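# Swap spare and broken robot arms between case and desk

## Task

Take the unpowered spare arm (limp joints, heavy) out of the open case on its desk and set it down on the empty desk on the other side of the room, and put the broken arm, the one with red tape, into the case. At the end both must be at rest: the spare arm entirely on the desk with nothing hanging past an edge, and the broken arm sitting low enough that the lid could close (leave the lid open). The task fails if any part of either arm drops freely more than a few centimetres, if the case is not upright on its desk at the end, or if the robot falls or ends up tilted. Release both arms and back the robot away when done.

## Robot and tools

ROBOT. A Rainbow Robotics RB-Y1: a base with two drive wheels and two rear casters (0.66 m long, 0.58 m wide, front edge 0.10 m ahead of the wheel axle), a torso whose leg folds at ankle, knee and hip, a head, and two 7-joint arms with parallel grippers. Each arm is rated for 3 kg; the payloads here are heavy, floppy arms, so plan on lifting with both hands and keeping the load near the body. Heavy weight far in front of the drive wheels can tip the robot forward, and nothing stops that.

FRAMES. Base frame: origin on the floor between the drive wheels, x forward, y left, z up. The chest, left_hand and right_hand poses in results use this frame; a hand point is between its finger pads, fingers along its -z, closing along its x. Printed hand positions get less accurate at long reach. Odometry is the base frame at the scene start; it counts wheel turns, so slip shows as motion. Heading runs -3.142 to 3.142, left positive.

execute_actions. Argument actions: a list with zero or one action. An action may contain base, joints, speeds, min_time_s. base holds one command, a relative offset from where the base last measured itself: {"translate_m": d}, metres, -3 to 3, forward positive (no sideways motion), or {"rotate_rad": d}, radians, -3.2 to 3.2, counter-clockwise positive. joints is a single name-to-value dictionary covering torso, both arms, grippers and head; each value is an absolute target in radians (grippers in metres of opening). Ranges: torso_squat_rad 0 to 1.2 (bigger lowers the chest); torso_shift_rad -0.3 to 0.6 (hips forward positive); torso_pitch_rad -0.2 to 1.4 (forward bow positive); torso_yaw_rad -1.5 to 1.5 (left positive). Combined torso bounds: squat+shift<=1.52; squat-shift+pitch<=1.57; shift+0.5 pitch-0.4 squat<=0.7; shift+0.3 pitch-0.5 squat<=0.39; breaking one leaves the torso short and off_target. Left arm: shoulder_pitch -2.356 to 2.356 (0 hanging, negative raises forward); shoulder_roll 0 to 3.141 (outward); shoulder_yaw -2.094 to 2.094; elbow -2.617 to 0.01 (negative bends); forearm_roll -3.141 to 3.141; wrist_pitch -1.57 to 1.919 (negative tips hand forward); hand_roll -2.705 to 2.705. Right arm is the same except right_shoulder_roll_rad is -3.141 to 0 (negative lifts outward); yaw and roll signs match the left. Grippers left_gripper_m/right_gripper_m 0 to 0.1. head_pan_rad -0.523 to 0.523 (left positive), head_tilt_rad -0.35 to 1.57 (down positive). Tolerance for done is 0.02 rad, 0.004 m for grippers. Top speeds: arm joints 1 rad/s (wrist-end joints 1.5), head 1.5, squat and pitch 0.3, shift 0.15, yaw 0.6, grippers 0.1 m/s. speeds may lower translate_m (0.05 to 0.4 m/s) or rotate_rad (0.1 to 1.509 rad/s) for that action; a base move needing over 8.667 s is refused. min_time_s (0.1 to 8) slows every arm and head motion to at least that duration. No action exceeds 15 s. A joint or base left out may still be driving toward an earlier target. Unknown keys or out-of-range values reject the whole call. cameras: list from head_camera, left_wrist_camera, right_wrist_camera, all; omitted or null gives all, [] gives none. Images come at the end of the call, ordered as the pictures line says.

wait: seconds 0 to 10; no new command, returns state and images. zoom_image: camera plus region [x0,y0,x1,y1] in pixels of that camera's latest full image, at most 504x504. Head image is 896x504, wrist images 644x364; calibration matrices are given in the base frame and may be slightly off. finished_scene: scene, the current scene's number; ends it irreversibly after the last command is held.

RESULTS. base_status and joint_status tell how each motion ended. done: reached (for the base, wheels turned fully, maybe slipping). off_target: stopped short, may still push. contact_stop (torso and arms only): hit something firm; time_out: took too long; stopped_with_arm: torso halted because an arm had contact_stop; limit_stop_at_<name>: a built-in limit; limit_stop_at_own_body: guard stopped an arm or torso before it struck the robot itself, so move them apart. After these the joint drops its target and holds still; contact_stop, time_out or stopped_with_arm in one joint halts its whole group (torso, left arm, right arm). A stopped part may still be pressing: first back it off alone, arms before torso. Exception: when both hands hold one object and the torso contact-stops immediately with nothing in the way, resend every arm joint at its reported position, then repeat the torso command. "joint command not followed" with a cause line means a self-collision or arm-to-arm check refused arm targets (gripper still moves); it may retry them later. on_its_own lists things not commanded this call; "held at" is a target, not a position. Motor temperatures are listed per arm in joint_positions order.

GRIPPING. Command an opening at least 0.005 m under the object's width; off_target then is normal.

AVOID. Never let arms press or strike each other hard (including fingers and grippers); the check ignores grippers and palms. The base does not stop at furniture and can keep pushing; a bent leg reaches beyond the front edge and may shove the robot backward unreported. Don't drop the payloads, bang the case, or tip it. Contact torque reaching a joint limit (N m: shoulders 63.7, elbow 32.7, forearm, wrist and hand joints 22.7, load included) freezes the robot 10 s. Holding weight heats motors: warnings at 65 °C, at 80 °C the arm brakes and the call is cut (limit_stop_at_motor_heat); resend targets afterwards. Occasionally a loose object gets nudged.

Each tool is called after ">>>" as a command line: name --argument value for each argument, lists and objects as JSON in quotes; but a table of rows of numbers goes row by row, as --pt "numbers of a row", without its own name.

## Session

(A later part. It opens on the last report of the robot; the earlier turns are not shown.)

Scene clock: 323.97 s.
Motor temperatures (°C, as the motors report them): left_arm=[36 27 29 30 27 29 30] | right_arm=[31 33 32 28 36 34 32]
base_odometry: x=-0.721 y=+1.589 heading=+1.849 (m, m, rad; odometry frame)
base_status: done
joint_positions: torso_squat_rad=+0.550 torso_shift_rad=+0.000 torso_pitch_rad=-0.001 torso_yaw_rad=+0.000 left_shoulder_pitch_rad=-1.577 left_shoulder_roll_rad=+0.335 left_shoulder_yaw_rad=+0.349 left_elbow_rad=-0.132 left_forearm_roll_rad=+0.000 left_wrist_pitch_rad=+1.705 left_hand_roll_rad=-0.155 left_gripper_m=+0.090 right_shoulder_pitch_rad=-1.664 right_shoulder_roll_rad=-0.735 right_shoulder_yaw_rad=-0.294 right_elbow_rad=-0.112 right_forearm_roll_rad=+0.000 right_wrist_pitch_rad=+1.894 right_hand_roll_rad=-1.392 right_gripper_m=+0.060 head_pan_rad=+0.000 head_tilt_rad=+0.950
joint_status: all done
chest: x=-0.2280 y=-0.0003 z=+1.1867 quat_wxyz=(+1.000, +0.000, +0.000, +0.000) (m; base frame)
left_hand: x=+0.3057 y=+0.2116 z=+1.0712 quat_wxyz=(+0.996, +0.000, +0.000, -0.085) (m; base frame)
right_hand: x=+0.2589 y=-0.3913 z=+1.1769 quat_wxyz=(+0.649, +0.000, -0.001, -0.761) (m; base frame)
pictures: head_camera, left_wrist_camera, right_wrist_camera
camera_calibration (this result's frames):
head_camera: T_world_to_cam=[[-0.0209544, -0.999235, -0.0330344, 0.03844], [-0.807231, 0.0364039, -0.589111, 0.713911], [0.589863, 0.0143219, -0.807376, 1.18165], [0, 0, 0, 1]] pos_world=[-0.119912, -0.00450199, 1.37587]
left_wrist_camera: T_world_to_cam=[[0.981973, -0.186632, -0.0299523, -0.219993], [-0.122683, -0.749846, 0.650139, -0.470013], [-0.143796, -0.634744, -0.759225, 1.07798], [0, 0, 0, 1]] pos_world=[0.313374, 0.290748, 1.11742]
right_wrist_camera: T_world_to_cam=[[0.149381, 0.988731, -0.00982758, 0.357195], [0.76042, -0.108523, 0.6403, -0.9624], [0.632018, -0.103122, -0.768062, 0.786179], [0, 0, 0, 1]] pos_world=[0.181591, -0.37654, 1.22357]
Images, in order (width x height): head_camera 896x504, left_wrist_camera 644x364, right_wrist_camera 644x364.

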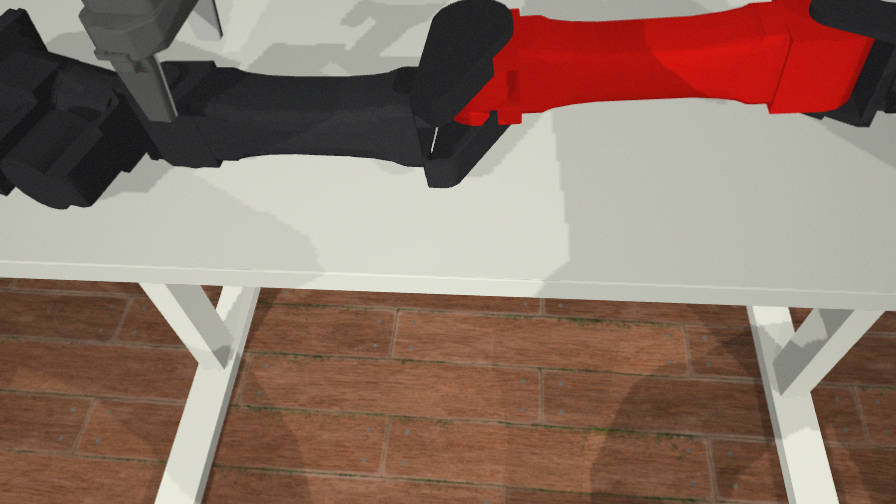

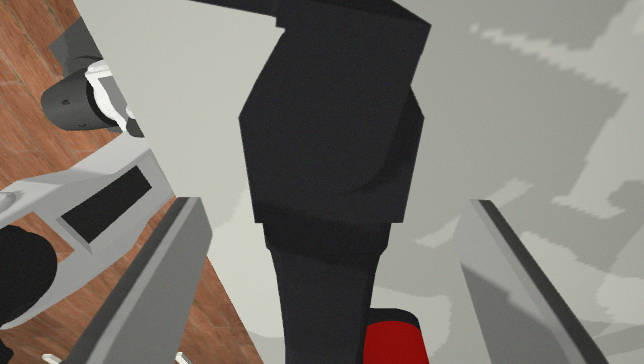

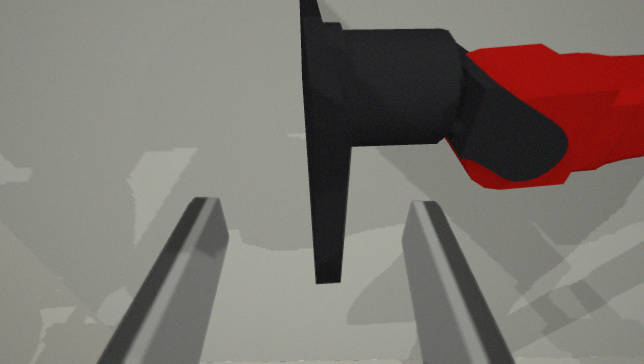

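>>> execute_actions --actions '[{"joints": {"torso_squat_rad": 0.698}}]'

Scene clock: 331.03 s.
Motor temperatures (°C, as the motors report them): left_arm=[36 27 29 30 27 29 30] | right_arm=[31 33 32 28 36 34 32]
base_odometry: x=-0.721 y=+1.589 heading=+1.849 (m, m, rad; odometry frame)
base_status: not commanded
joint_positions: torso_squat_rad=+0.698 torso_shift_rad=+0.000 torso_pitch_rad=-0.001 torso_yaw_rad=+0.000 left_shoulder_pitch_rad=-1.577 left_shoulder_roll_rad=+0.335 left_shoulder_yaw_rad=+0.349 left_elbow_rad=-0.132 left_forearm_roll_rad=+0.000 left_wrist_pitch_rad=+1.705 left_hand_roll_rad=-0.155 left_gripper_m=+0.090 right_shoulder_pitch_rad=-1.665 right_shoulder_roll_rad=-0.735 right_shoulder_yaw_rad=-0.294 right_elbow_rad=-0.112 right_forearm_roll_rad=+0.000 right_wrist_pitch_rad=+1.894 right_hand_roll_rad=-1.392 right_gripper_m=+0.060 head_pan_rad=+0.000 head_tilt_rad=+0.950
joint_status: all done
chest: x=-0.2281 y=-0.0002 z=+1.1262 quat_wxyz=(+1.000, +0.000, +0.000, +0.000) (m; base frame)
left_hand: x=+0.3056 y=+0.2117 z=+1.0108 quat_wxyz=(+0.996, +0.000, +0.000, -0.085) (m; base frame)
right_hand: x=+0.2589 y=-0.3912 z=+1.1170 quat_wxyz=(+0.649, +0.001, -0.001, -0.761) (m; base frame)
pictures: head_camera, left_wrist_camera, right_wrist_camera
camera_calibration (this result's frames):
head_camera: T_world_to_cam=[[-0.0209496, -0.999236, -0.0329872, 0.0364444], [-0.807144, 0.0363743, -0.589233, 0.678351], [0.589983, 0.0142812, -0.807289, 1.13281], [0, 0, 0, 1]] pos_world=[-0.120046, -0.00443577, 1.31541]
left_wrist_camera: T_world_to_cam=[[0.981978, -0.186628, -0.0298153, -0.221844], [-0.122764, -0.749814, 0.65016, -0.430708], [-0.143694, -0.634783, -0.759212, 1.0321], [0, 0, 0, 1]] pos_world=[0.313277, 0.290805, 1.057]
right_wrist_camera: T_world_to_cam=[[0.149296, 0.988744, -0.00974799, 0.356452], [0.759721, -0.108394, 0.641151, -0.924714], [0.632878, -0.103127, -0.767353, 0.739077], [0, 0, 0, 1]] pos_world=[0.181562, -0.376454, 1.16349]
Images, in order (width x height): head_camera 896x504, left_wrist_camera 644x364, right_wrist_camera 644x364.

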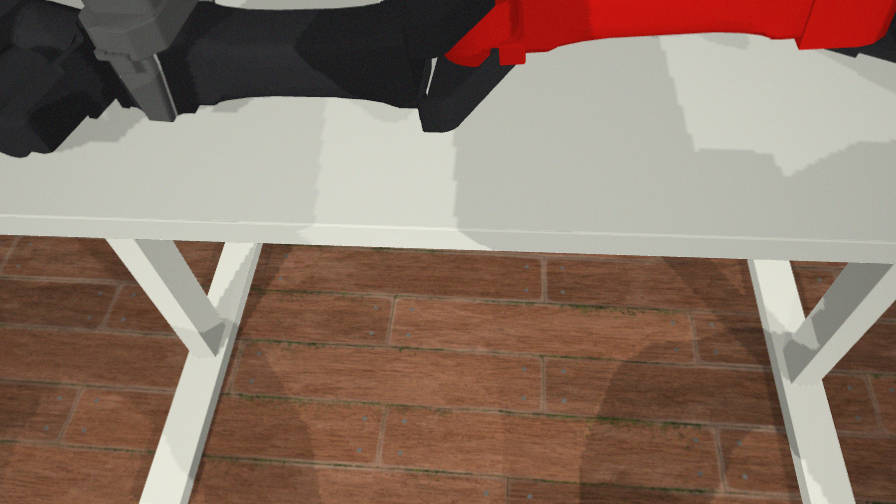

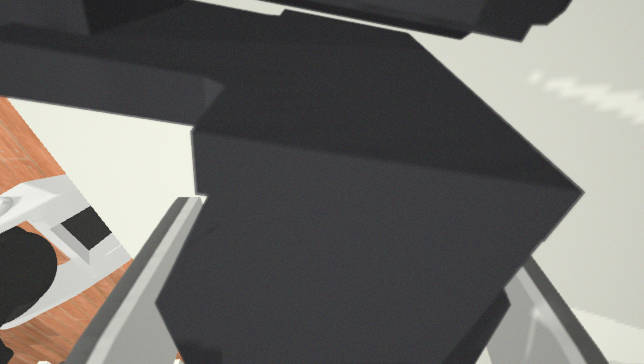

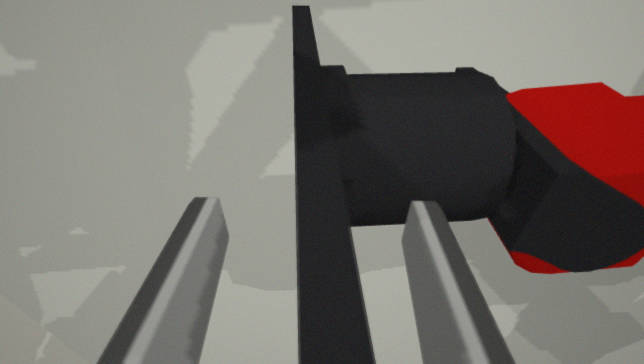

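>>> execute_actions --actions '[{"joints": {"torso_squat_rad": 0.692, "left_gripper_m": 0.0, "right_gripper_m": 0.0, "head_tilt_rad": 0.7}}]' --cameras '["head_camera"]'

>>> execute_actions --actions '[{"joints": {"torso_squat_rad": 0.65}}]'

Scene clock: 338.70 s.
Motor temperatures (°C, as the motors report them): left_arm=[36 27 29 30 27 29 30] | right_arm=[31 33 32 28 36 34 32]
base_odometry: x=-0.721 y=+1.589 heading=+1.849 (m, m, rad; odometry frame)
base_status: not commanded
joint_positions: torso_squat_rad=+0.692 torso_shift_rad=+0.000 torso_pitch_rad=-0.001 torso_yaw_rad=+0.000 left_shoulder_pitch_rad=-1.578 left_shoulder_roll_rad=+0.335 left_shoulder_yaw_rad=+0.349 left_elbow_rad=-0.132 left_forearm_roll_rad=+0.000 left_wrist_pitch_rad=+1.705 left_hand_roll_rad=-0.155 left_gripper_m=+0.057 right_shoulder_pitch_rad=-1.665 right_shoulder_roll_rad=-0.733 right_shoulder_yaw_rad=-0.295 right_elbow_rad=-0.112 right_forearm_roll_rad=+0.000 right_wrist_pitch_rad=+1.894 right_hand_roll_rad=-1.392 right_gripper_m=+0.014 head_pan_rad=+0.000 head_tilt_rad=+0.700
joint_status: left_gripper_m off_target (ended at +0.057, target +0.000); right_gripper_m off_target (ended at +0.014, target +0.000); the others done
chest: x=-0.2280 y=-0.0001 z=+1.1289 quat_wxyz=(+1.000, +0.000, +0.000, +0.000) (m; base frame)
left_hand: x=+0.3056 y=+0.2115 z=+1.0134 quat_wxyz=(+0.996, +0.000, +0.000, -0.085) (m; base frame)
right_hand: x=+0.2592 y=-0.3900 z=+1.1192 quat_wxyz=(+0.650, +0.000, +0.000, -0.760) (m; base frame)
pictures: head_camera
camera_calibration (this result's frames):
head_camera: T_world_to_cam=[[-0.0119143, -0.999246, -0.0369465, 0.0438242], [-0.636469, 0.036076, -0.770458, 0.956054], [0.77121, 0.0143358, -0.636419, 0.945169], [0, 0, 0, 1]] pos_world=[-0.119903, -0.00424925, 1.33974]
Images, in order (width x height): head_camera 896x504.

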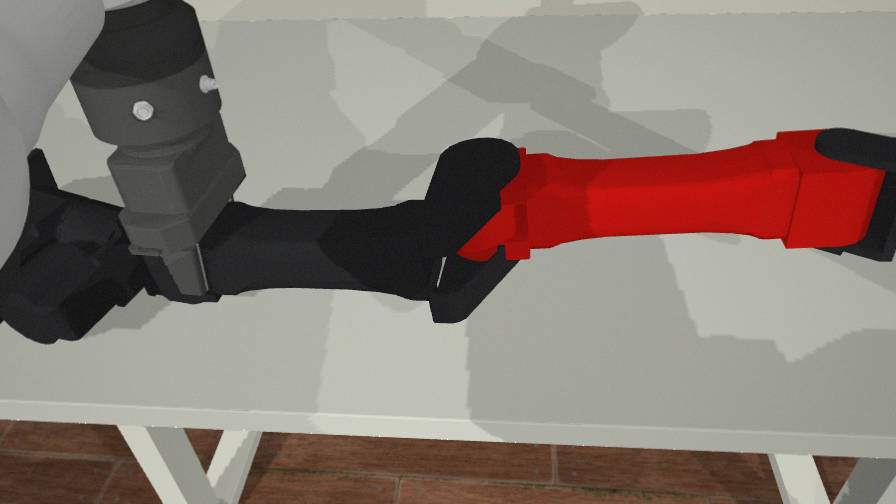

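Scene clock: 339.53 s.
Motor temperatures (°C, as the motors report them): left_arm=[36 27 29 30 27 29 30] | right_arm=[31 33 32 28 36 34 32]
base_odometry: x=-0.721 y=+1.589 heading=+1.849 (m, m, rad; odometry frame)
base_status: not commanded
joint_positions: torso_squat_rad=+0.650 torso_shift_rad=+0.001 torso_pitch_rad=+0.001 torso_yaw_rad=+0.000 left_shoulder_pitch_rad=-1.575 left_shoulder_roll_rad=+0.333 left_shoulder_yaw_rad=+0.349 left_elbow_rad=-0.131 left_forearm_roll_rad=+0.000 left_wrist_pitch_rad=+1.705 left_hand_roll_rad=-0.155 left_gripper_m=+0.057 right_shoulder_pitch_rad=-1.662 right_shoulder_roll_rad=-0.733 right_shoulder_yaw_rad=-0.295 right_elbow_rad=-0.111 right_forearm_roll_rad=+0.000 right_wrist_pitch_rad=+1.894 right_hand_roll_rad=-1.392 right_gripper_m=+0.014 head_pan_rad=+0.000 head_tilt_rad=+0.700
joint_status: all done
chest: x=-0.2272 y=-0.0002 z=+1.1472 quat_wxyz=(+1.000, +0.000, +0.000, +0.000) (m; base frame)
left_hand: x=+0.3054 y=+0.2110 z=+1.0290 quat_wxyz=(+0.996, -0.001, +0.003, -0.086) (m; base frame)
right_hand: x=+0.2595 y=-0.3904 z=+1.1351 quat_wxyz=(+0.649, -0.002, +0.001, -0.761) (m; base frame)
pictures: head_camera, left_wrist_camera, right_wrist_camera
camera_calibration (this result's frames):
head_camera: T_world_to_cam=[[-0.0120375, -0.999238, -0.0371203, 0.0445626], [-0.637709, 0.0362653, -0.769423, 0.969258], [0.770183, 0.0144101, -0.63766, 0.957369], [0, 0, 0, 1]] pos_world=[-0.118709, -0.00441752, 1.3579]
left_wrist_camera: T_world_to_cam=[[0.981555, -0.187788, -0.0358472, -0.214618], [-0.119576, -0.749343, 0.651296, -0.445289], [-0.149168, -0.634997, -0.757977, 1.04592], [0, 0, 0, 1]] pos_world=[0.313431, 0.290179, 1.07511]
right_wrist_camera: T_world_to_cam=[[0.147726, 0.988979, -0.00985117, 0.356294], [0.764135, -0.107805, 0.635984, -0.931734], [0.627913, -0.101479, -0.771639, 0.759478], [0, 0, 0, 1]] pos_world=[0.18245, -0.375742, 1.18212]
Images, in order (width x height): head_camera 896x504, left_wrist_camera 644x364, right_wrist_camera 644x364.

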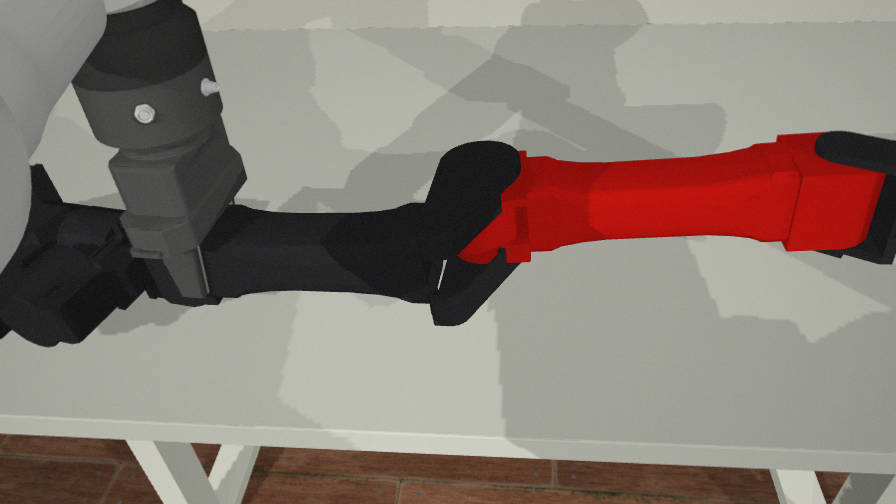

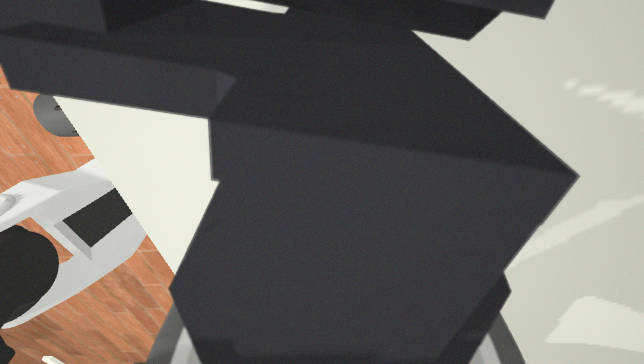

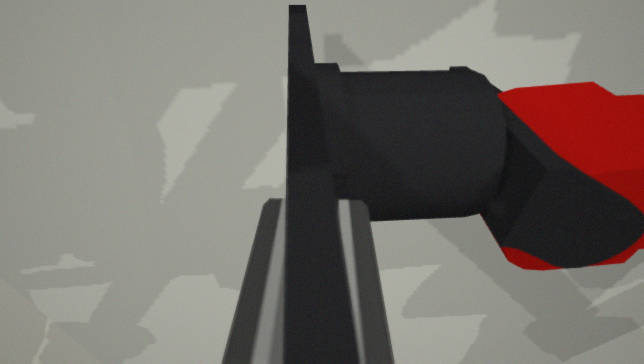

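Holding well. Lift fully.

>>> execute_actions --actions '[{"joints": {"torso_squat_rad": 0.0, "torso_pitch_rad": -0.05, "head_pan_rad": 0.4, "head_tilt_rad": 0.9}}]' --cameras '["head_camera"]'

Scene clock: 345.03 s.
Motor temperatures (°C, as the motors report them): left_arm=[36 27 29 31 27 29 30] | right_arm=[32 33 32 29 36 34 32]
base_odometry: x=-0.721 y=+1.589 heading=+1.849 (m, m, rad; odometry frame)
base_status: not commanded
joint_positions: torso_squat_rad=+0.000 torso_shift_rad=+0.001 torso_pitch_rad=-0.048 torso_yaw_rad=+0.000 left_shoulder_pitch_rad=-1.574 left_shoulder_roll_rad=+0.333 left_shoulder_yaw_rad=+0.349 left_elbow_rad=-0.130 left_forearm_roll_rad=+0.001 left_wrist_pitch_rad=+1.705 left_hand_roll_rad=-0.155 left_gripper_m=+0.057 right_shoulder_pitch_rad=-1.662 right_shoulder_roll_rad=-0.733 right_shoulder_yaw_rad=-0.295 right_elbow_rad=-0.111 right_forearm_roll_rad=+0.000 right_wrist_pitch_rad=+1.894 right_hand_roll_rad=-1.392 right_gripper_m=+0.014 head_pan_rad=+0.400 head_tilt_rad=+0.900
joint_status: all done
chest: x=-0.2421 y=-0.0003 z=+1.2896 quat_wxyz=(+1.000, +0.000, -0.024, +0.000) (m; base frame)
left_hand: x=+0.2953 y=+0.2108 z=+1.1968 quat_wxyz=(+0.996, +0.001, -0.021, -0.086) (m; base frame)
right_hand: x=+0.2445 y=-0.3905 z=+1.3011 quat_wxyz=(+0.649, +0.017, -0.014, -0.760) (m; base frame)
pictures: head_camera
camera_calibration (this result's frames):
head_camera: T_world_to_cam=[[0.372498, -0.927892, -0.0161602, 0.106589], [-0.699155, -0.269136, -0.662381, 0.889919], [0.610269, 0.258034, -0.748993, 1.19699], [0, 0, 0, 1]] pos_world=[-0.148001, 0.0295481, 1.48773]
Images, in order (width x height): head_camera 896x504.

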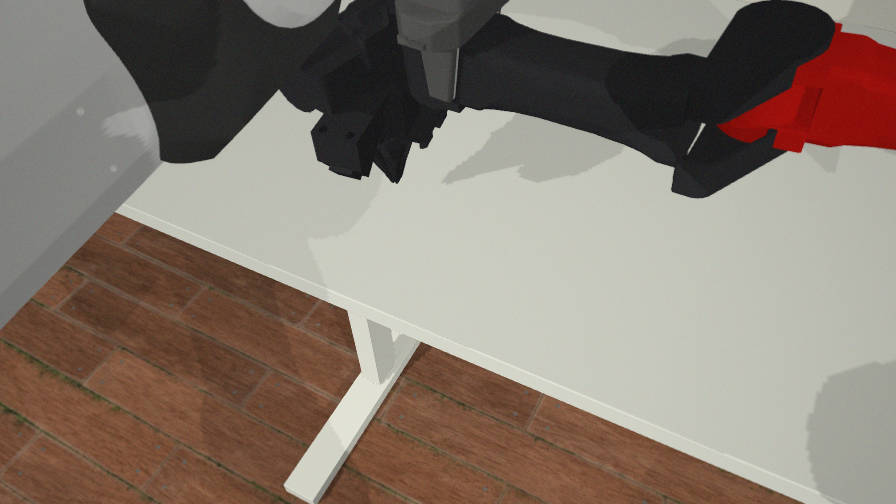

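>>> execute_actions --actions '[{"base": {"translate_m": -1.706}, "joints": {"head_pan_rad": 0.0, "head_tilt_rad": 0.5}}]' --cameras '[]'

>>> execute_actions --actions '[{"base": {"rotate_rad": 1.483}, "joints": {"torso_pitch_rad": 0.0}, "speeds": {"rotate_rad": 1.0}}]' --cameras '["head_camera"]'

Scene clock: 359.37 s.
Motor temperatures (°C, as the motors report them): left_arm=[38 28 29 32 27 29 30] | right_arm=[32 33 32 29 36 34 32]
base_odometry: x=-0.252 y=-0.051 heading=+1.850 (m, m, rad; odometry frame)
base_status: done
joint_positions: torso_squat_rad=+0.000 torso_shift_rad=+0.001 torso_pitch_rad=-0.048 torso_yaw_rad=+0.000 left_shoulder_pitch_rad=-1.574 left_shoulder_roll_rad=+0.333 left_shoulder_yaw_rad=+0.349 left_elbow_rad=-0.130 left_forearm_roll_rad=+0.001 left_wrist_pitch_rad=+1.705 left_hand_roll_rad=-0.155 left_gripper_m=+0.057 right_shoulder_pitch_rad=-1.662 right_shoulder_roll_rad=-0.732 right_shoulder_yaw_rad=-0.295 right_elbow_rad=-0.111 right_forearm_roll_rad=+0.000 right_wrist_pitch_rad=+1.894 right_hand_roll_rad=-1.392 right_gripper_m=+0.014 head_pan_rad=+0.000 head_tilt_rad=+0.500
joint_status: all done
chest: x=-0.2421 y=-0.0003 z=+1.2896 quat_wxyz=(+1.000, +0.000, -0.024, +0.000) (m; base frame)
left_hand: x=+0.2952 y=+0.2108 z=+1.1967 quat_wxyz=(+0.996, +0.001, -0.020, -0.086) (m; base frame)
right_hand: x=+0.2445 y=-0.3905 z=+1.3011 quat_wxyz=(+0.649, +0.017, -0.014, -0.760) (m; base frame)
pictures: none
No camera images: the call's "cameras" was empty. Leave "cameras" out to get every camera's image.

Scene clock: 363.17 s.
Motor temperatures (°C, as the motors report them): left_arm=[38 28 29 32 27 29 30] | right_arm=[33 33 32 29 36 34 32]
base_odometry: x=-0.251 y=-0.052 heading=-2.951 (m, m, rad; odometry frame)
base_status: done
joint_positions: torso_squat_rad=+0.000 torso_shift_rad=+0.001 torso_pitch_rad=+0.002 torso_yaw_rad=+0.000 left_shoulder_pitch_rad=-1.574 left_shoulder_roll_rad=+0.333 left_shoulder_yaw_rad=+0.349 left_elbow_rad=-0.130 left_forearm_roll_rad=+0.001 left_wrist_pitch_rad=+1.705 left_hand_roll_rad=-0.155 left_gripper_m=+0.057 right_shoulder_pitch_rad=-1.662 right_shoulder_roll_rad=-0.733 right_shoulder_yaw_rad=-0.295 right_elbow_rad=-0.111 right_forearm_roll_rad=+0.000 right_wrist_pitch_rad=+1.894 right_hand_roll_rad=-1.392 right_gripper_m=+0.014 head_pan_rad=+0.000 head_tilt_rad=+0.500
joint_status: all done
chest: x=-0.2266 y=-0.0003 z=+1.2899 quat_wxyz=(+1.000, +0.000, +0.001, +0.000) (m; base frame)
left_hand: x=+0.3055 y=+0.2107 z=+1.1703 quat_wxyz=(+0.996, -0.001, +0.004, -0.086) (m; base frame)
right_hand: x=+0.2600 y=-0.3906 z=+1.2770 quat_wxyz=(+0.649, -0.002, +0.002, -0.761) (m; base frame)
pictures: head_camera
camera_calibration (this result's frames):
head_camera: T_world_to_cam=[[-0.00444885, -0.999237, -0.0388019, 0.0537983], [-0.473075, 0.0362886, -0.880274, 1.27831], [0.881011, 0.01444, -0.472876, 0.824838], [0, 0, 0, 1]] pos_world=[-0.121713, -0.00454163, 1.5174]
Images, in order (width x height): head_camera 896x504.

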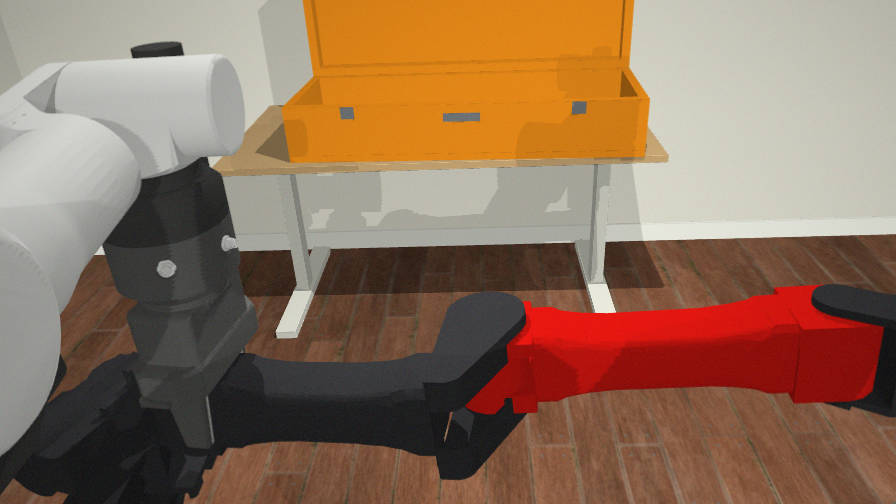

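>>> execute_actions --actions '[{"base": {"translate_m": 1.87}, "joints": {"torso_yaw_rad": 0.25, "head_tilt_rad": 1.0, "head_pan_rad": -0.1}}]'

Scene clock: 376.67 s.
Motor temperatures (°C, as the motors report them): left_arm=[39 28 29 33 27 29 30] | right_arm=[33 34 32 30 36 34 32]
base_odometry: x=-2.087 y=-0.407 heading=-2.951 (m, m, rad; odometry frame)
base_status: done
joint_positions: torso_squat_rad=+0.000 torso_shift_rad=+0.001 torso_pitch_rad=+0.002 torso_yaw_rad=+0.250 left_shoulder_pitch_rad=-1.574 left_shoulder_roll_rad=+0.333 left_shoulder_yaw_rad=+0.349 left_elbow_rad=-0.130 left_forearm_roll_rad=+0.001 left_wrist_pitch_rad=+1.705 left_hand_roll_rad=-0.155 left_gripper_m=+0.057 right_shoulder_pitch_rad=-1.662 right_shoulder_roll_rad=-0.732 right_shoulder_yaw_rad=-0.295 right_elbow_rad=-0.111 right_forearm_roll_rad=+0.000 right_wrist_pitch_rad=+1.894 right_hand_roll_rad=-1.392 right_gripper_m=+0.014 head_pan_rad=-0.100 head_tilt_rad=+1.000
joint_status: all done
chest: x=-0.2266 y=-0.0001 z=+1.2899 quat_wxyz=(+0.992, +0.000, +0.001, +0.125) (m; base frame)
left_hand: x=+0.2367 y=+0.3361 z=+1.1703 quat_wxyz=(+0.999, -0.001, +0.004, +0.039) (m; base frame)
right_hand: x=+0.3414 y=-0.2577 z=+1.2769 quat_wxyz=(+0.739, -0.002, +0.002, -0.674) (m; base frame)
pictures: head_camera, left_wrist_camera, right_wrist_camera
camera_calibration (this result's frames):
head_camera: T_world_to_cam=[[0.126922, -0.991404, -0.0317774, 0.0759302], [-0.833199, -0.089176, -0.545736, 0.706219], [0.538211, 0.0957429, -0.837354, 1.29777], [0, 0, 0, 1]] pos_world=[-0.119689, 0.0140032, 1.47451]
left_wrist_camera: T_world_to_cam=[[0.997403, 0.0607716, -0.0386626, -0.202613], [0.0712706, -0.755071, 0.651758, -0.495605], [0.0104153, -0.65282, -0.757441, 1.1898], [0, 0, 0, 1]] pos_world=[0.225016, 0.41482, 1.21638]
right_wrist_camera: T_world_to_cam=[[-0.101596, 0.994776, -0.00999274, 0.301219], [0.768076, 0.0848188, 0.634717, -1.02031], [0.632248, 0.0568092, -0.77268, 0.871667], [0, 0, 0, 1]] pos_world=[0.263171, -0.262623, 1.32414]
Images, in order (width x height): head_camera 896x504, left_wrist_camera 644x364, right_wrist_camera 644x364.

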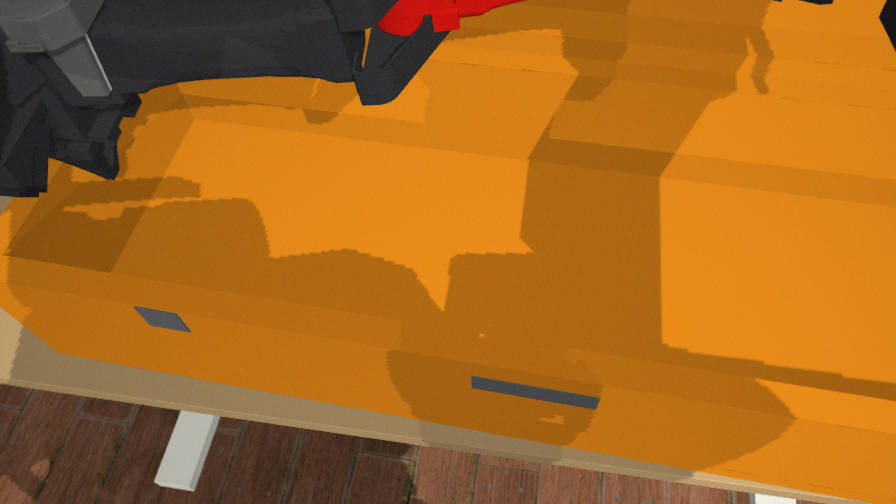

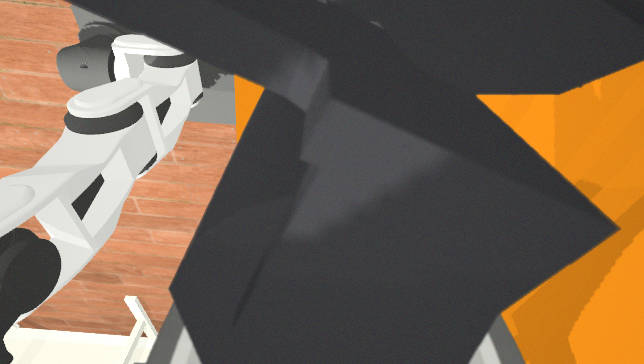

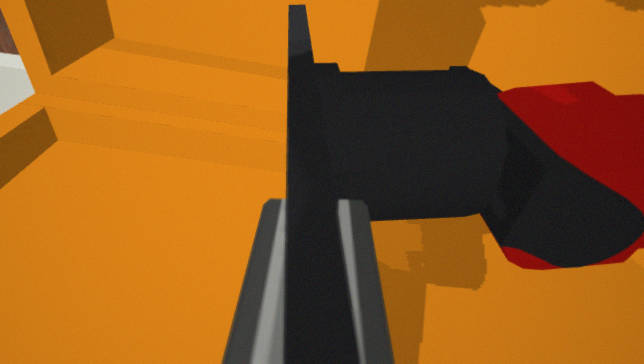

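>>> execute_actions --actions '[{"base": {"translate_m": 0.035}, "joints": {"torso_squat_rad": 0.3, "head_pan_rad": 0.25}}]' --cameras '[]'

>>> execute_actions --actions '[{"base": {"rotate_rad": -0.045}, "joints": {"torso_squat_rad": 0.55}}]' --cameras '["head_camera"]'

Scene clock: 396.50 s.
Motor temperatures (°C, as the motors report them): left_arm=[40 28 29 34 28 29 30] | right_arm=[34 34 32 30 36 34 32]
base_odometry: x=-2.122 y=-0.413 heading=-2.950 (m, m, rad; odometry frame)
base_status: done
joint_positions: torso_squat_rad=+0.300 torso_shift_rad=+0.001 torso_pitch_rad=+0.002 torso_yaw_rad=+0.250 left_shoulder_pitch_rad=-1.574 left_shoulder_roll_rad=+0.333 left_shoulder_yaw_rad=+0.349 left_elbow_rad=-0.130 left_forearm_roll_rad=+0.001 left_wrist_pitch_rad=+1.705 left_hand_roll_rad=-0.155 left_gripper_m=+0.057 right_shoulder_pitch_rad=-1.662 right_shoulder_roll_rad=-0.732 right_shoulder_yaw_rad=-0.295 right_elbow_rad=-0.111 right_forearm_roll_rad=+0.000 right_wrist_pitch_rad=+1.894 right_hand_roll_rad=-1.392 right_gripper_m=+0.014 head_pan_rad=+0.250 head_tilt_rad=+1.000
joint_status: all done
chest: x=-0.2268 y=-0.0001 z=+1.2587 quat_wxyz=(+0.992, +0.000, +0.001, +0.125) (m; base frame)
left_hand: x=+0.2365 y=+0.3361 z=+1.1392 quat_wxyz=(+0.999, -0.001, +0.004, +0.039) (m; base frame)
right_hand: x=+0.3412 y=-0.2577 z=+1.2459 quat_wxyz=(+0.739, -0.002, +0.002, -0.674) (m; base frame)
pictures: none
No camera images: the call's "cameras" was empty. Leave "cameras" out to get every camera's image.

Scene clock: 398.13 s.
Motor temperatures (°C, as the motors report them): left_arm=[40 28 29 34 28 29 30] | right_arm=[34 34 32 30 36 34 32]
base_odometry: x=-2.122 y=-0.413 heading=-2.994 (m, m, rad; odometry frame)
base_status: done
joint_positions: torso_squat_rad=+0.550 torso_shift_rad=+0.001 torso_pitch_rad=+0.002 torso_yaw_rad=+0.250 left_shoulder_pitch_rad=-1.574 left_shoulder_roll_rad=+0.333 left_shoulder_yaw_rad=+0.349 left_elbow_rad=-0.130 left_forearm_roll_rad=+0.001 left_wrist_pitch_rad=+1.705 left_hand_roll_rad=-0.155 left_gripper_m=+0.057 right_shoulder_pitch_rad=-1.662 right_shoulder_roll_rad=-0.733 right_shoulder_yaw_rad=-0.295 right_elbow_rad=-0.111 right_forearm_roll_rad=+0.000 right_wrist_pitch_rad=+1.894 right_hand_roll_rad=-1.392 right_gripper_m=+0.014 head_pan_rad=+0.250 head_tilt_rad=+1.000
joint_status: all done
chest: x=-0.2269 y=-0.0001 z=+1.1868 quat_wxyz=(+0.992, +0.000, +0.001, +0.125) (m; base frame)
left_hand: x=+0.2364 y=+0.3361 z=+1.0672 quat_wxyz=(+0.999, -0.001, +0.004, +0.039) (m; base frame)
right_hand: x=+0.3411 y=-0.2578 z=+1.1740 quat_wxyz=(+0.739, -0.002, +0.002, -0.674) (m; base frame)
pictures: head_camera
camera_calibration (this result's frames):
head_camera: T_world_to_cam=[[0.459099, -0.887795, -0.0323878, 0.141185], [-0.752184, -0.369056, -0.545909, 0.668032], [0.472702, 0.274988, -0.837218, 1.19695], [0, 0, 0, 1]] pos_world=[-0.128134, 0.0427388, 1.37136]
Images, in order (width x height): head_camera 896x504.

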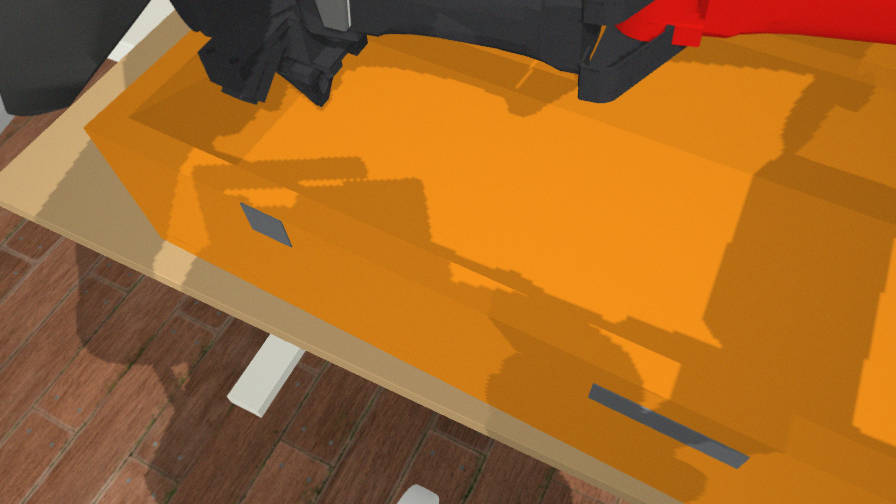

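>>> execute_actions --actions '[{"joints": {"torso_squat_rad": 0.765, "head_tilt_rad": 0.85}}]' --cameras '["head_camera"]'

Scene clock: 410.23 s.
Motor temperatures (°C, as the motors report them): left_arm=[40 28 29 34 28 29 30] | right_arm=[34 34 32 30 36 34 32]
base_odometry: x=-2.122 y=-0.413 heading=-2.994 (m, m, rad; odometry frame)
base_status: not commanded
joint_positions: torso_squat_rad=+0.765 torso_shift_rad=+0.001 torso_pitch_rad=+0.002 torso_yaw_rad=+0.250 left_shoulder_pitch_rad=-1.574 left_shoulder_roll_rad=+0.333 left_shoulder_yaw_rad=+0.349 left_elbow_rad=-0.130 left_forearm_roll_rad=+0.001 left_wrist_pitch_rad=+1.705 left_hand_roll_rad=-0.155 left_gripper_m=+0.057 right_shoulder_pitch_rad=-1.662 right_shoulder_roll_rad=-0.733 right_shoulder_yaw_rad=-0.295 right_elbow_rad=-0.111 right_forearm_roll_rad=+0.000 right_wrist_pitch_rad=+1.894 right_hand_roll_rad=-1.392 right_gripper_m=+0.014 head_pan_rad=+0.250 head_tilt_rad=+0.850
joint_status: all done
chest: x=-0.2270 y=+0.0000 z=+1.0950 quat_wxyz=(+0.992, +0.000, +0.001, +0.125) (m; base frame)
left_hand: x=+0.2363 y=+0.3361 z=+0.9754 quat_wxyz=(+0.999, -0.001, +0.004, +0.039) (m; base frame)
right_hand: x=+0.3409 y=-0.2577 z=+1.0822 quat_wxyz=(+0.739, -0.002, +0.002, -0.674) (m; base frame)
pictures: head_camera
camera_calibration (this result's frames):
head_camera: T_world_to_cam=[[0.463551, -0.885363, -0.035396, 0.14311], [-0.672331, -0.325432, -0.66488, 0.788063], [0.577141, 0.332004, -0.746111, 1.02329], [0, 0, 0, 1]] pos_world=[-0.127083, 0.0434288, 1.29252]
Images, in order (width x height): head_camera 896x504.

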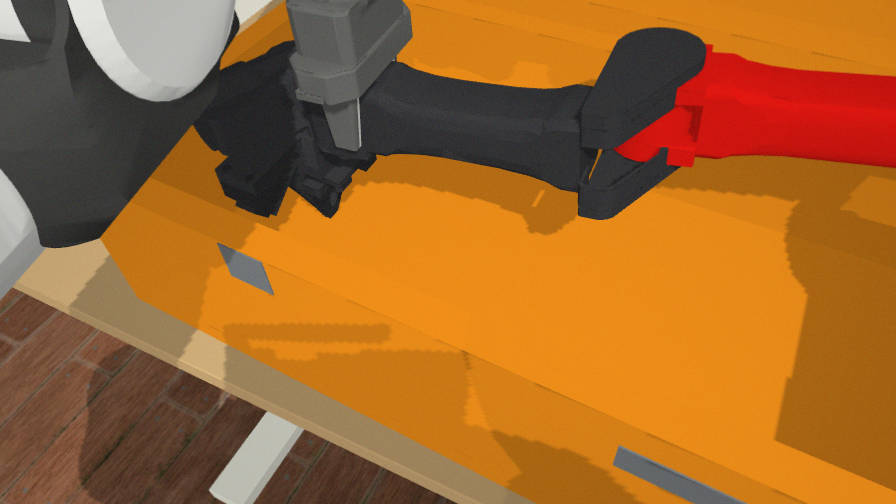

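>>> execute_actions --actions '[{"joints": {"torso_squat_rad": 0.792}}]' --cameras '["head_camera"]'

Scene clock: 413.00 s.
Motor temperatures (°C, as the motors report them): left_arm=[40 28 29 34 28 29 30] | right_arm=[34 34 32 30 36 34 32]
base_odometry: x=-2.122 y=-0.413 heading=-2.994 (m, m, rad; odometry frame)
base_status: not commanded
joint_positions: torso_squat_rad=+0.792 torso_shift_rad=+0.001 torso_pitch_rad=+0.002 torso_yaw_rad=+0.250 left_shoulder_pitch_rad=-1.574 left_shoulder_roll_rad=+0.333 left_shoulder_yaw_rad=+0.349 left_elbow_rad=-0.130 left_forearm_roll_rad=+0.001 left_wrist_pitch_rad=+1.705 left_hand_roll_rad=-0.155 left_gripper_m=+0.057 right_shoulder_pitch_rad=-1.662 right_shoulder_roll_rad=-0.733 right_shoulder_yaw_rad=-0.295 right_elbow_rad=-0.111 right_forearm_roll_rad=+0.000 right_wrist_pitch_rad=+1.894 right_hand_roll_rad=-1.392 right_gripper_m=+0.014 head_pan_rad=+0.250 head_tilt_rad=+0.850
joint_status: all done
chest: x=-0.2270 y=+0.0000 z=+1.0817 quat_wxyz=(+0.992, +0.000, +0.001, +0.125) (m; base frame)
left_hand: x=+0.2363 y=+0.3361 z=+0.9621 quat_wxyz=(+0.999, -0.001, +0.004, +0.039) (m; base frame)
right_hand: x=+0.3409 y=-0.2577 z=+1.0689 quat_wxyz=(+0.739, -0.002, +0.002, -0.674) (m; base frame)
pictures: head_camera
camera_calibration (this result's frames):
head_camera: T_world_to_cam=[[0.463552, -0.885363, -0.035393, 0.14265], [-0.672323, -0.325431, -0.664888, 0.779244], [0.577149, 0.332006, -0.746104, 1.01339], [0, 0, 0, 1]] pos_world=[-0.1271, 0.0434355, 1.27926]
Images, in order (width x height): head_camera 896x504.

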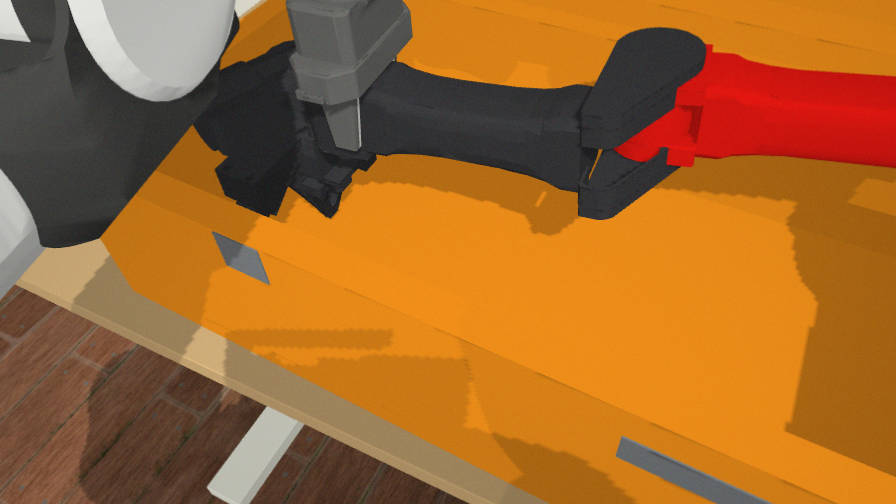

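>>> execute_actions --actions '[{"joints": {"torso_squat_rad": 0.808}}]' --cameras '["head_camera"]'

Scene clock: 416.43 s.
Motor temperatures (°C, as the motors report them): left_arm=[40 28 29 34 28 29 30] | right_arm=[34 34 32 30 36 34 32]
base_odometry: x=-2.122 y=-0.413 heading=-2.994 (m, m, rad; odometry frame)
base_status: not commanded
joint_positions: torso_squat_rad=+0.808 torso_shift_rad=+0.001 torso_pitch_rad=+0.002 torso_yaw_rad=+0.250 left_shoulder_pitch_rad=-1.574 left_shoulder_roll_rad=+0.333 left_shoulder_yaw_rad=+0.349 left_elbow_rad=-0.130 left_forearm_roll_rad=+0.001 left_wrist_pitch_rad=+1.705 left_hand_roll_rad=-0.155 left_gripper_m=+0.057 right_shoulder_pitch_rad=-1.662 right_shoulder_roll_rad=-0.733 right_shoulder_yaw_rad=-0.295 right_elbow_rad=-0.111 right_forearm_roll_rad=+0.000 right_wrist_pitch_rad=+1.894 right_hand_roll_rad=-1.392 right_gripper_m=+0.014 head_pan_rad=+0.250 head_tilt_rad=+0.850
joint_status: all done
chest: x=-0.2270 y=+0.0000 z=+1.0737 quat_wxyz=(+0.992, +0.000, +0.001, +0.125) (m; base frame)
left_hand: x=+0.2363 y=+0.3361 z=+0.9541 quat_wxyz=(+0.999, -0.001, +0.004, +0.039) (m; base frame)
right_hand: x=+0.3409 y=-0.2577 z=+1.0608 quat_wxyz=(+0.739, -0.002, +0.002, -0.674) (m; base frame)
pictures: head_camera
camera_calibration (this result's frames):
head_camera: T_world_to_cam=[[0.463551, -0.885362, -0.0354029, 0.142378], [-0.672336, -0.325431, -0.664875, 0.773891], [0.577134, 0.332006, -0.746115, 1.0074], [0, 0, 0, 1]] pos_world=[-0.127092, 0.0434396, 1.27122]
Images, in order (width x height): head_camera 896x504.

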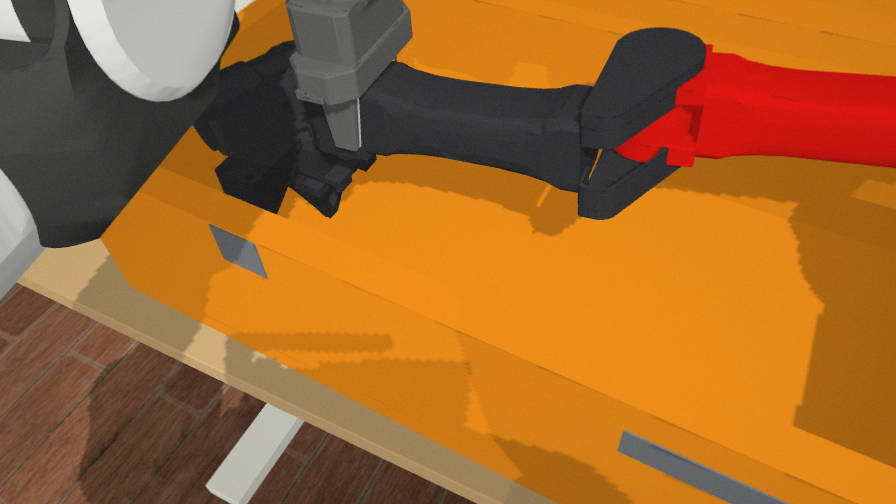

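>>> execute_actions --actions '[{"joints": {"torso_squat_rad": 0.822}}]' --cameras '["head_camera"]'

Scene clock: 418.87 s.
Motor temperatures (°C, as the motors report them): left_arm=[40 28 29 34 28 29 30] | right_arm=[34 34 32 31 36 34 32]
base_odometry: x=-2.122 y=-0.413 heading=-2.994 (m, m, rad; odometry frame)
base_status: not commanded
joint_positions: torso_squat_rad=+0.822 torso_shift_rad=+0.001 torso_pitch_rad=+0.000 torso_yaw_rad=+0.250 left_shoulder_pitch_rad=-1.578 left_shoulder_roll_rad=+0.335 left_shoulder_yaw_rad=+0.349 left_elbow_rad=-0.133 left_forearm_roll_rad=+0.000 left_wrist_pitch_rad=+1.705 left_hand_roll_rad=-0.155 left_gripper_m=+0.057 right_shoulder_pitch_rad=-1.662 right_shoulder_roll_rad=-0.733 right_shoulder_yaw_rad=-0.295 right_elbow_rad=-0.110 right_forearm_roll_rad=+0.000 right_wrist_pitch_rad=+1.894 right_hand_roll_rad=-1.392 right_gripper_m=+0.013 head_pan_rad=+0.250 head_tilt_rad=+0.850
joint_status: all done
chest: x=-0.2276 y=-0.0004 z=+1.0665 quat_wxyz=(+0.992, +0.000, +0.000, +0.125) (m; base frame)
left_hand: x=+0.2373 y=+0.3364 z=+0.9511 quat_wxyz=(+0.999, +0.000, +0.000, +0.039) (m; base frame)
right_hand: x=+0.3403 y=-0.2582 z=+1.0541 quat_wxyz=(+0.739, -0.002, +0.001, -0.674) (m; base frame)
pictures: head_camera
camera_calibration (this result's frames):
head_camera: T_world_to_cam=[[0.463595, -0.885336, -0.0355059, 0.142221], [-0.671514, -0.324922, -0.665954, 0.769943], [0.578056, 0.332575, -0.745148, 1.00169], [0, 0, 0, 1]] pos_world=[-0.127938, 0.042947, 1.2642]
Images, in order (width x height): head_camera 896x504.

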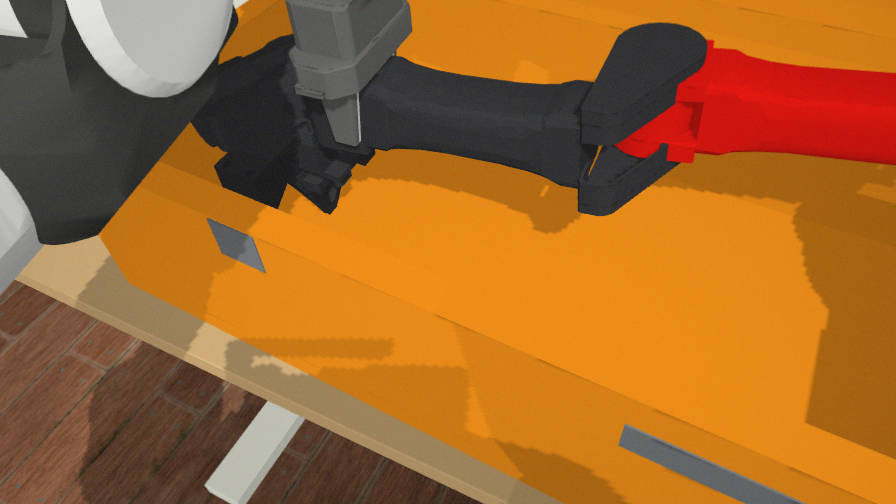

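>>> execute_actions --actions '[{"base": {"translate_m": -0.015}, "joints": {"torso_yaw_rad": 0.19, "torso_squat_rad": 0.826}, "speeds": {"translate_m": 0.05}}]' --cameras '["head_camera"]'

Scene clock: 423.87 s.
Motor temperatures (°C, as the motors report them): left_arm=[40 28 29 33 28 29 30] | right_arm=[34 34 32 31 36 34 32]
base_odometry: x=-2.107 y=-0.411 heading=-2.993 (m, m, rad; odometry frame)
base_status: done
joint_positions: torso_squat_rad=+0.826 torso_shift_rad=+0.001 torso_pitch_rad=+0.000 torso_yaw_rad=+0.190 left_shoulder_pitch_rad=-1.579 left_shoulder_roll_rad=+0.334 left_shoulder_yaw_rad=+0.349 left_elbow_rad=-0.133 left_forearm_roll_rad=+0.000 left_wrist_pitch_rad=+1.705 left_hand_roll_rad=-0.155 left_gripper_m=+0.057 right_shoulder_pitch_rad=-1.662 right_shoulder_roll_rad=-0.733 right_shoulder_yaw_rad=-0.295 right_elbow_rad=-0.110 right_forearm_roll_rad=+0.000 right_wrist_pitch_rad=+1.894 right_hand_roll_rad=-1.392 right_gripper_m=+0.013 head_pan_rad=+0.250 head_tilt_rad=+0.850
joint_status: all done
chest: x=-0.2276 y=-0.0004 z=+1.0644 quat_wxyz=(+0.995, +0.000, +0.000, +0.095) (m; base frame)
left_hand: x=+0.2567 y=+0.3076 z=+0.9490 quat_wxyz=(+1.000, +0.000, +0.000, +0.009) (m; base frame)
right_hand: x=+0.3238 y=-0.2922 z=+1.0520 quat_wxyz=(+0.718, -0.002, +0.001, -0.696) (m; base frame)
pictures: head_camera
camera_calibration (this result's frames):
head_camera: T_world_to_cam=[[0.409593, -0.911572, -0.0356433, 0.129904], [-0.689857, -0.283931, -0.665943, 0.764395], [0.596935, 0.297354, -0.74515, 1.00445], [0, 0, 0, 1]] pos_world=[-0.125476, 0.0367751, 1.26214]
Images, in order (width x height): head_camera 896x504.

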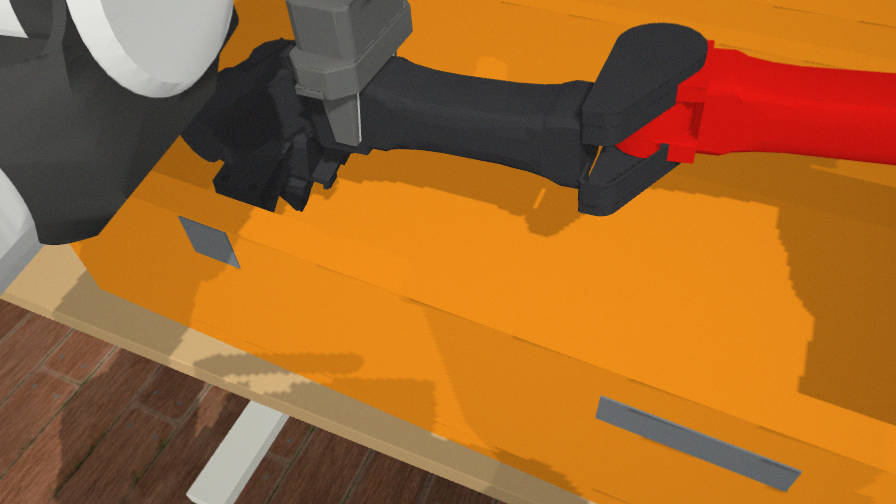

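The tip stays planted and swings outward. Continue.

>>> execute_actions --actions '[{"base": {"translate_m": -0.015}, "joints": {"torso_yaw_rad": 0.12, "torso_squat_rad": 0.842}, "speeds": {"translate_m": 0.05}}]' --cameras '["head_camera"]'

Scene clock: 426.97 s.
Motor temperatures (°C, as the motors report them): left_arm=[39 28 29 33 28 29 30] | right_arm=[34 34 32 31 36 34 32]
base_odometry: x=-2.093 y=-0.409 heading=-2.993 (m, m, rad; odometry frame)
base_status: done
joint_positions: torso_squat_rad=+0.842 torso_shift_rad=+0.001 torso_pitch_rad=+0.001 torso_yaw_rad=+0.120 left_shoulder_pitch_rad=-1.575 left_shoulder_roll_rad=+0.333 left_shoulder_yaw_rad=+0.349 left_elbow_rad=-0.131 left_forearm_roll_rad=+0.001 left_wrist_pitch_rad=+1.705 left_hand_roll_rad=-0.155 left_gripper_m=+0.057 right_shoulder_pitch_rad=-1.662 right_shoulder_roll_rad=-0.733 right_shoulder_yaw_rad=-0.295 right_elbow_rad=-0.111 right_forearm_roll_rad=+0.000 right_wrist_pitch_rad=+1.894 right_hand_roll_rad=-1.392 right_gripper_m=+0.014 head_pan_rad=+0.250 head_tilt_rad=+0.850
joint_status: all done
chest: x=-0.2272 y=-0.0002 z=+1.0562 quat_wxyz=(+0.998, +0.000, +0.001, +0.060) (m; base frame)
left_hand: x=+0.2764 y=+0.2731 z=+0.9381 quat_wxyz=(+1.000, -0.001, +0.003, -0.026) (m; base frame)
right_hand: x=+0.3024 y=-0.3298 z=+1.0434 quat_wxyz=(+0.693, -0.002, +0.002, -0.721) (m; base frame)
pictures: head_camera
camera_calibration (this result's frames):
head_camera: T_world_to_cam=[[0.344797, -0.938006, -0.0355059, 0.114759], [-0.708591, -0.235287, -0.665236, 0.754229], [0.615641, 0.25453, -0.745789, 1.00291], [0, 0, 0, 1]] pos_world=[-0.12256, 0.029834, 1.25377]
Images, in order (width x height): head_camera 896x504.

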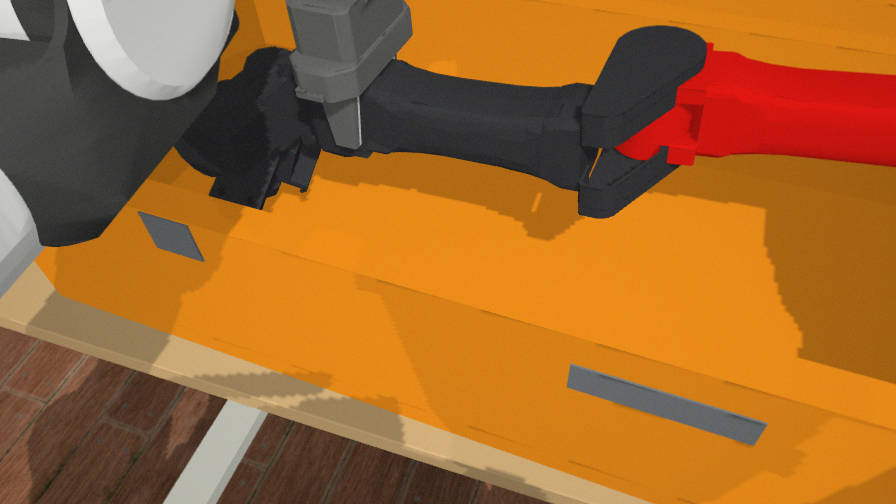

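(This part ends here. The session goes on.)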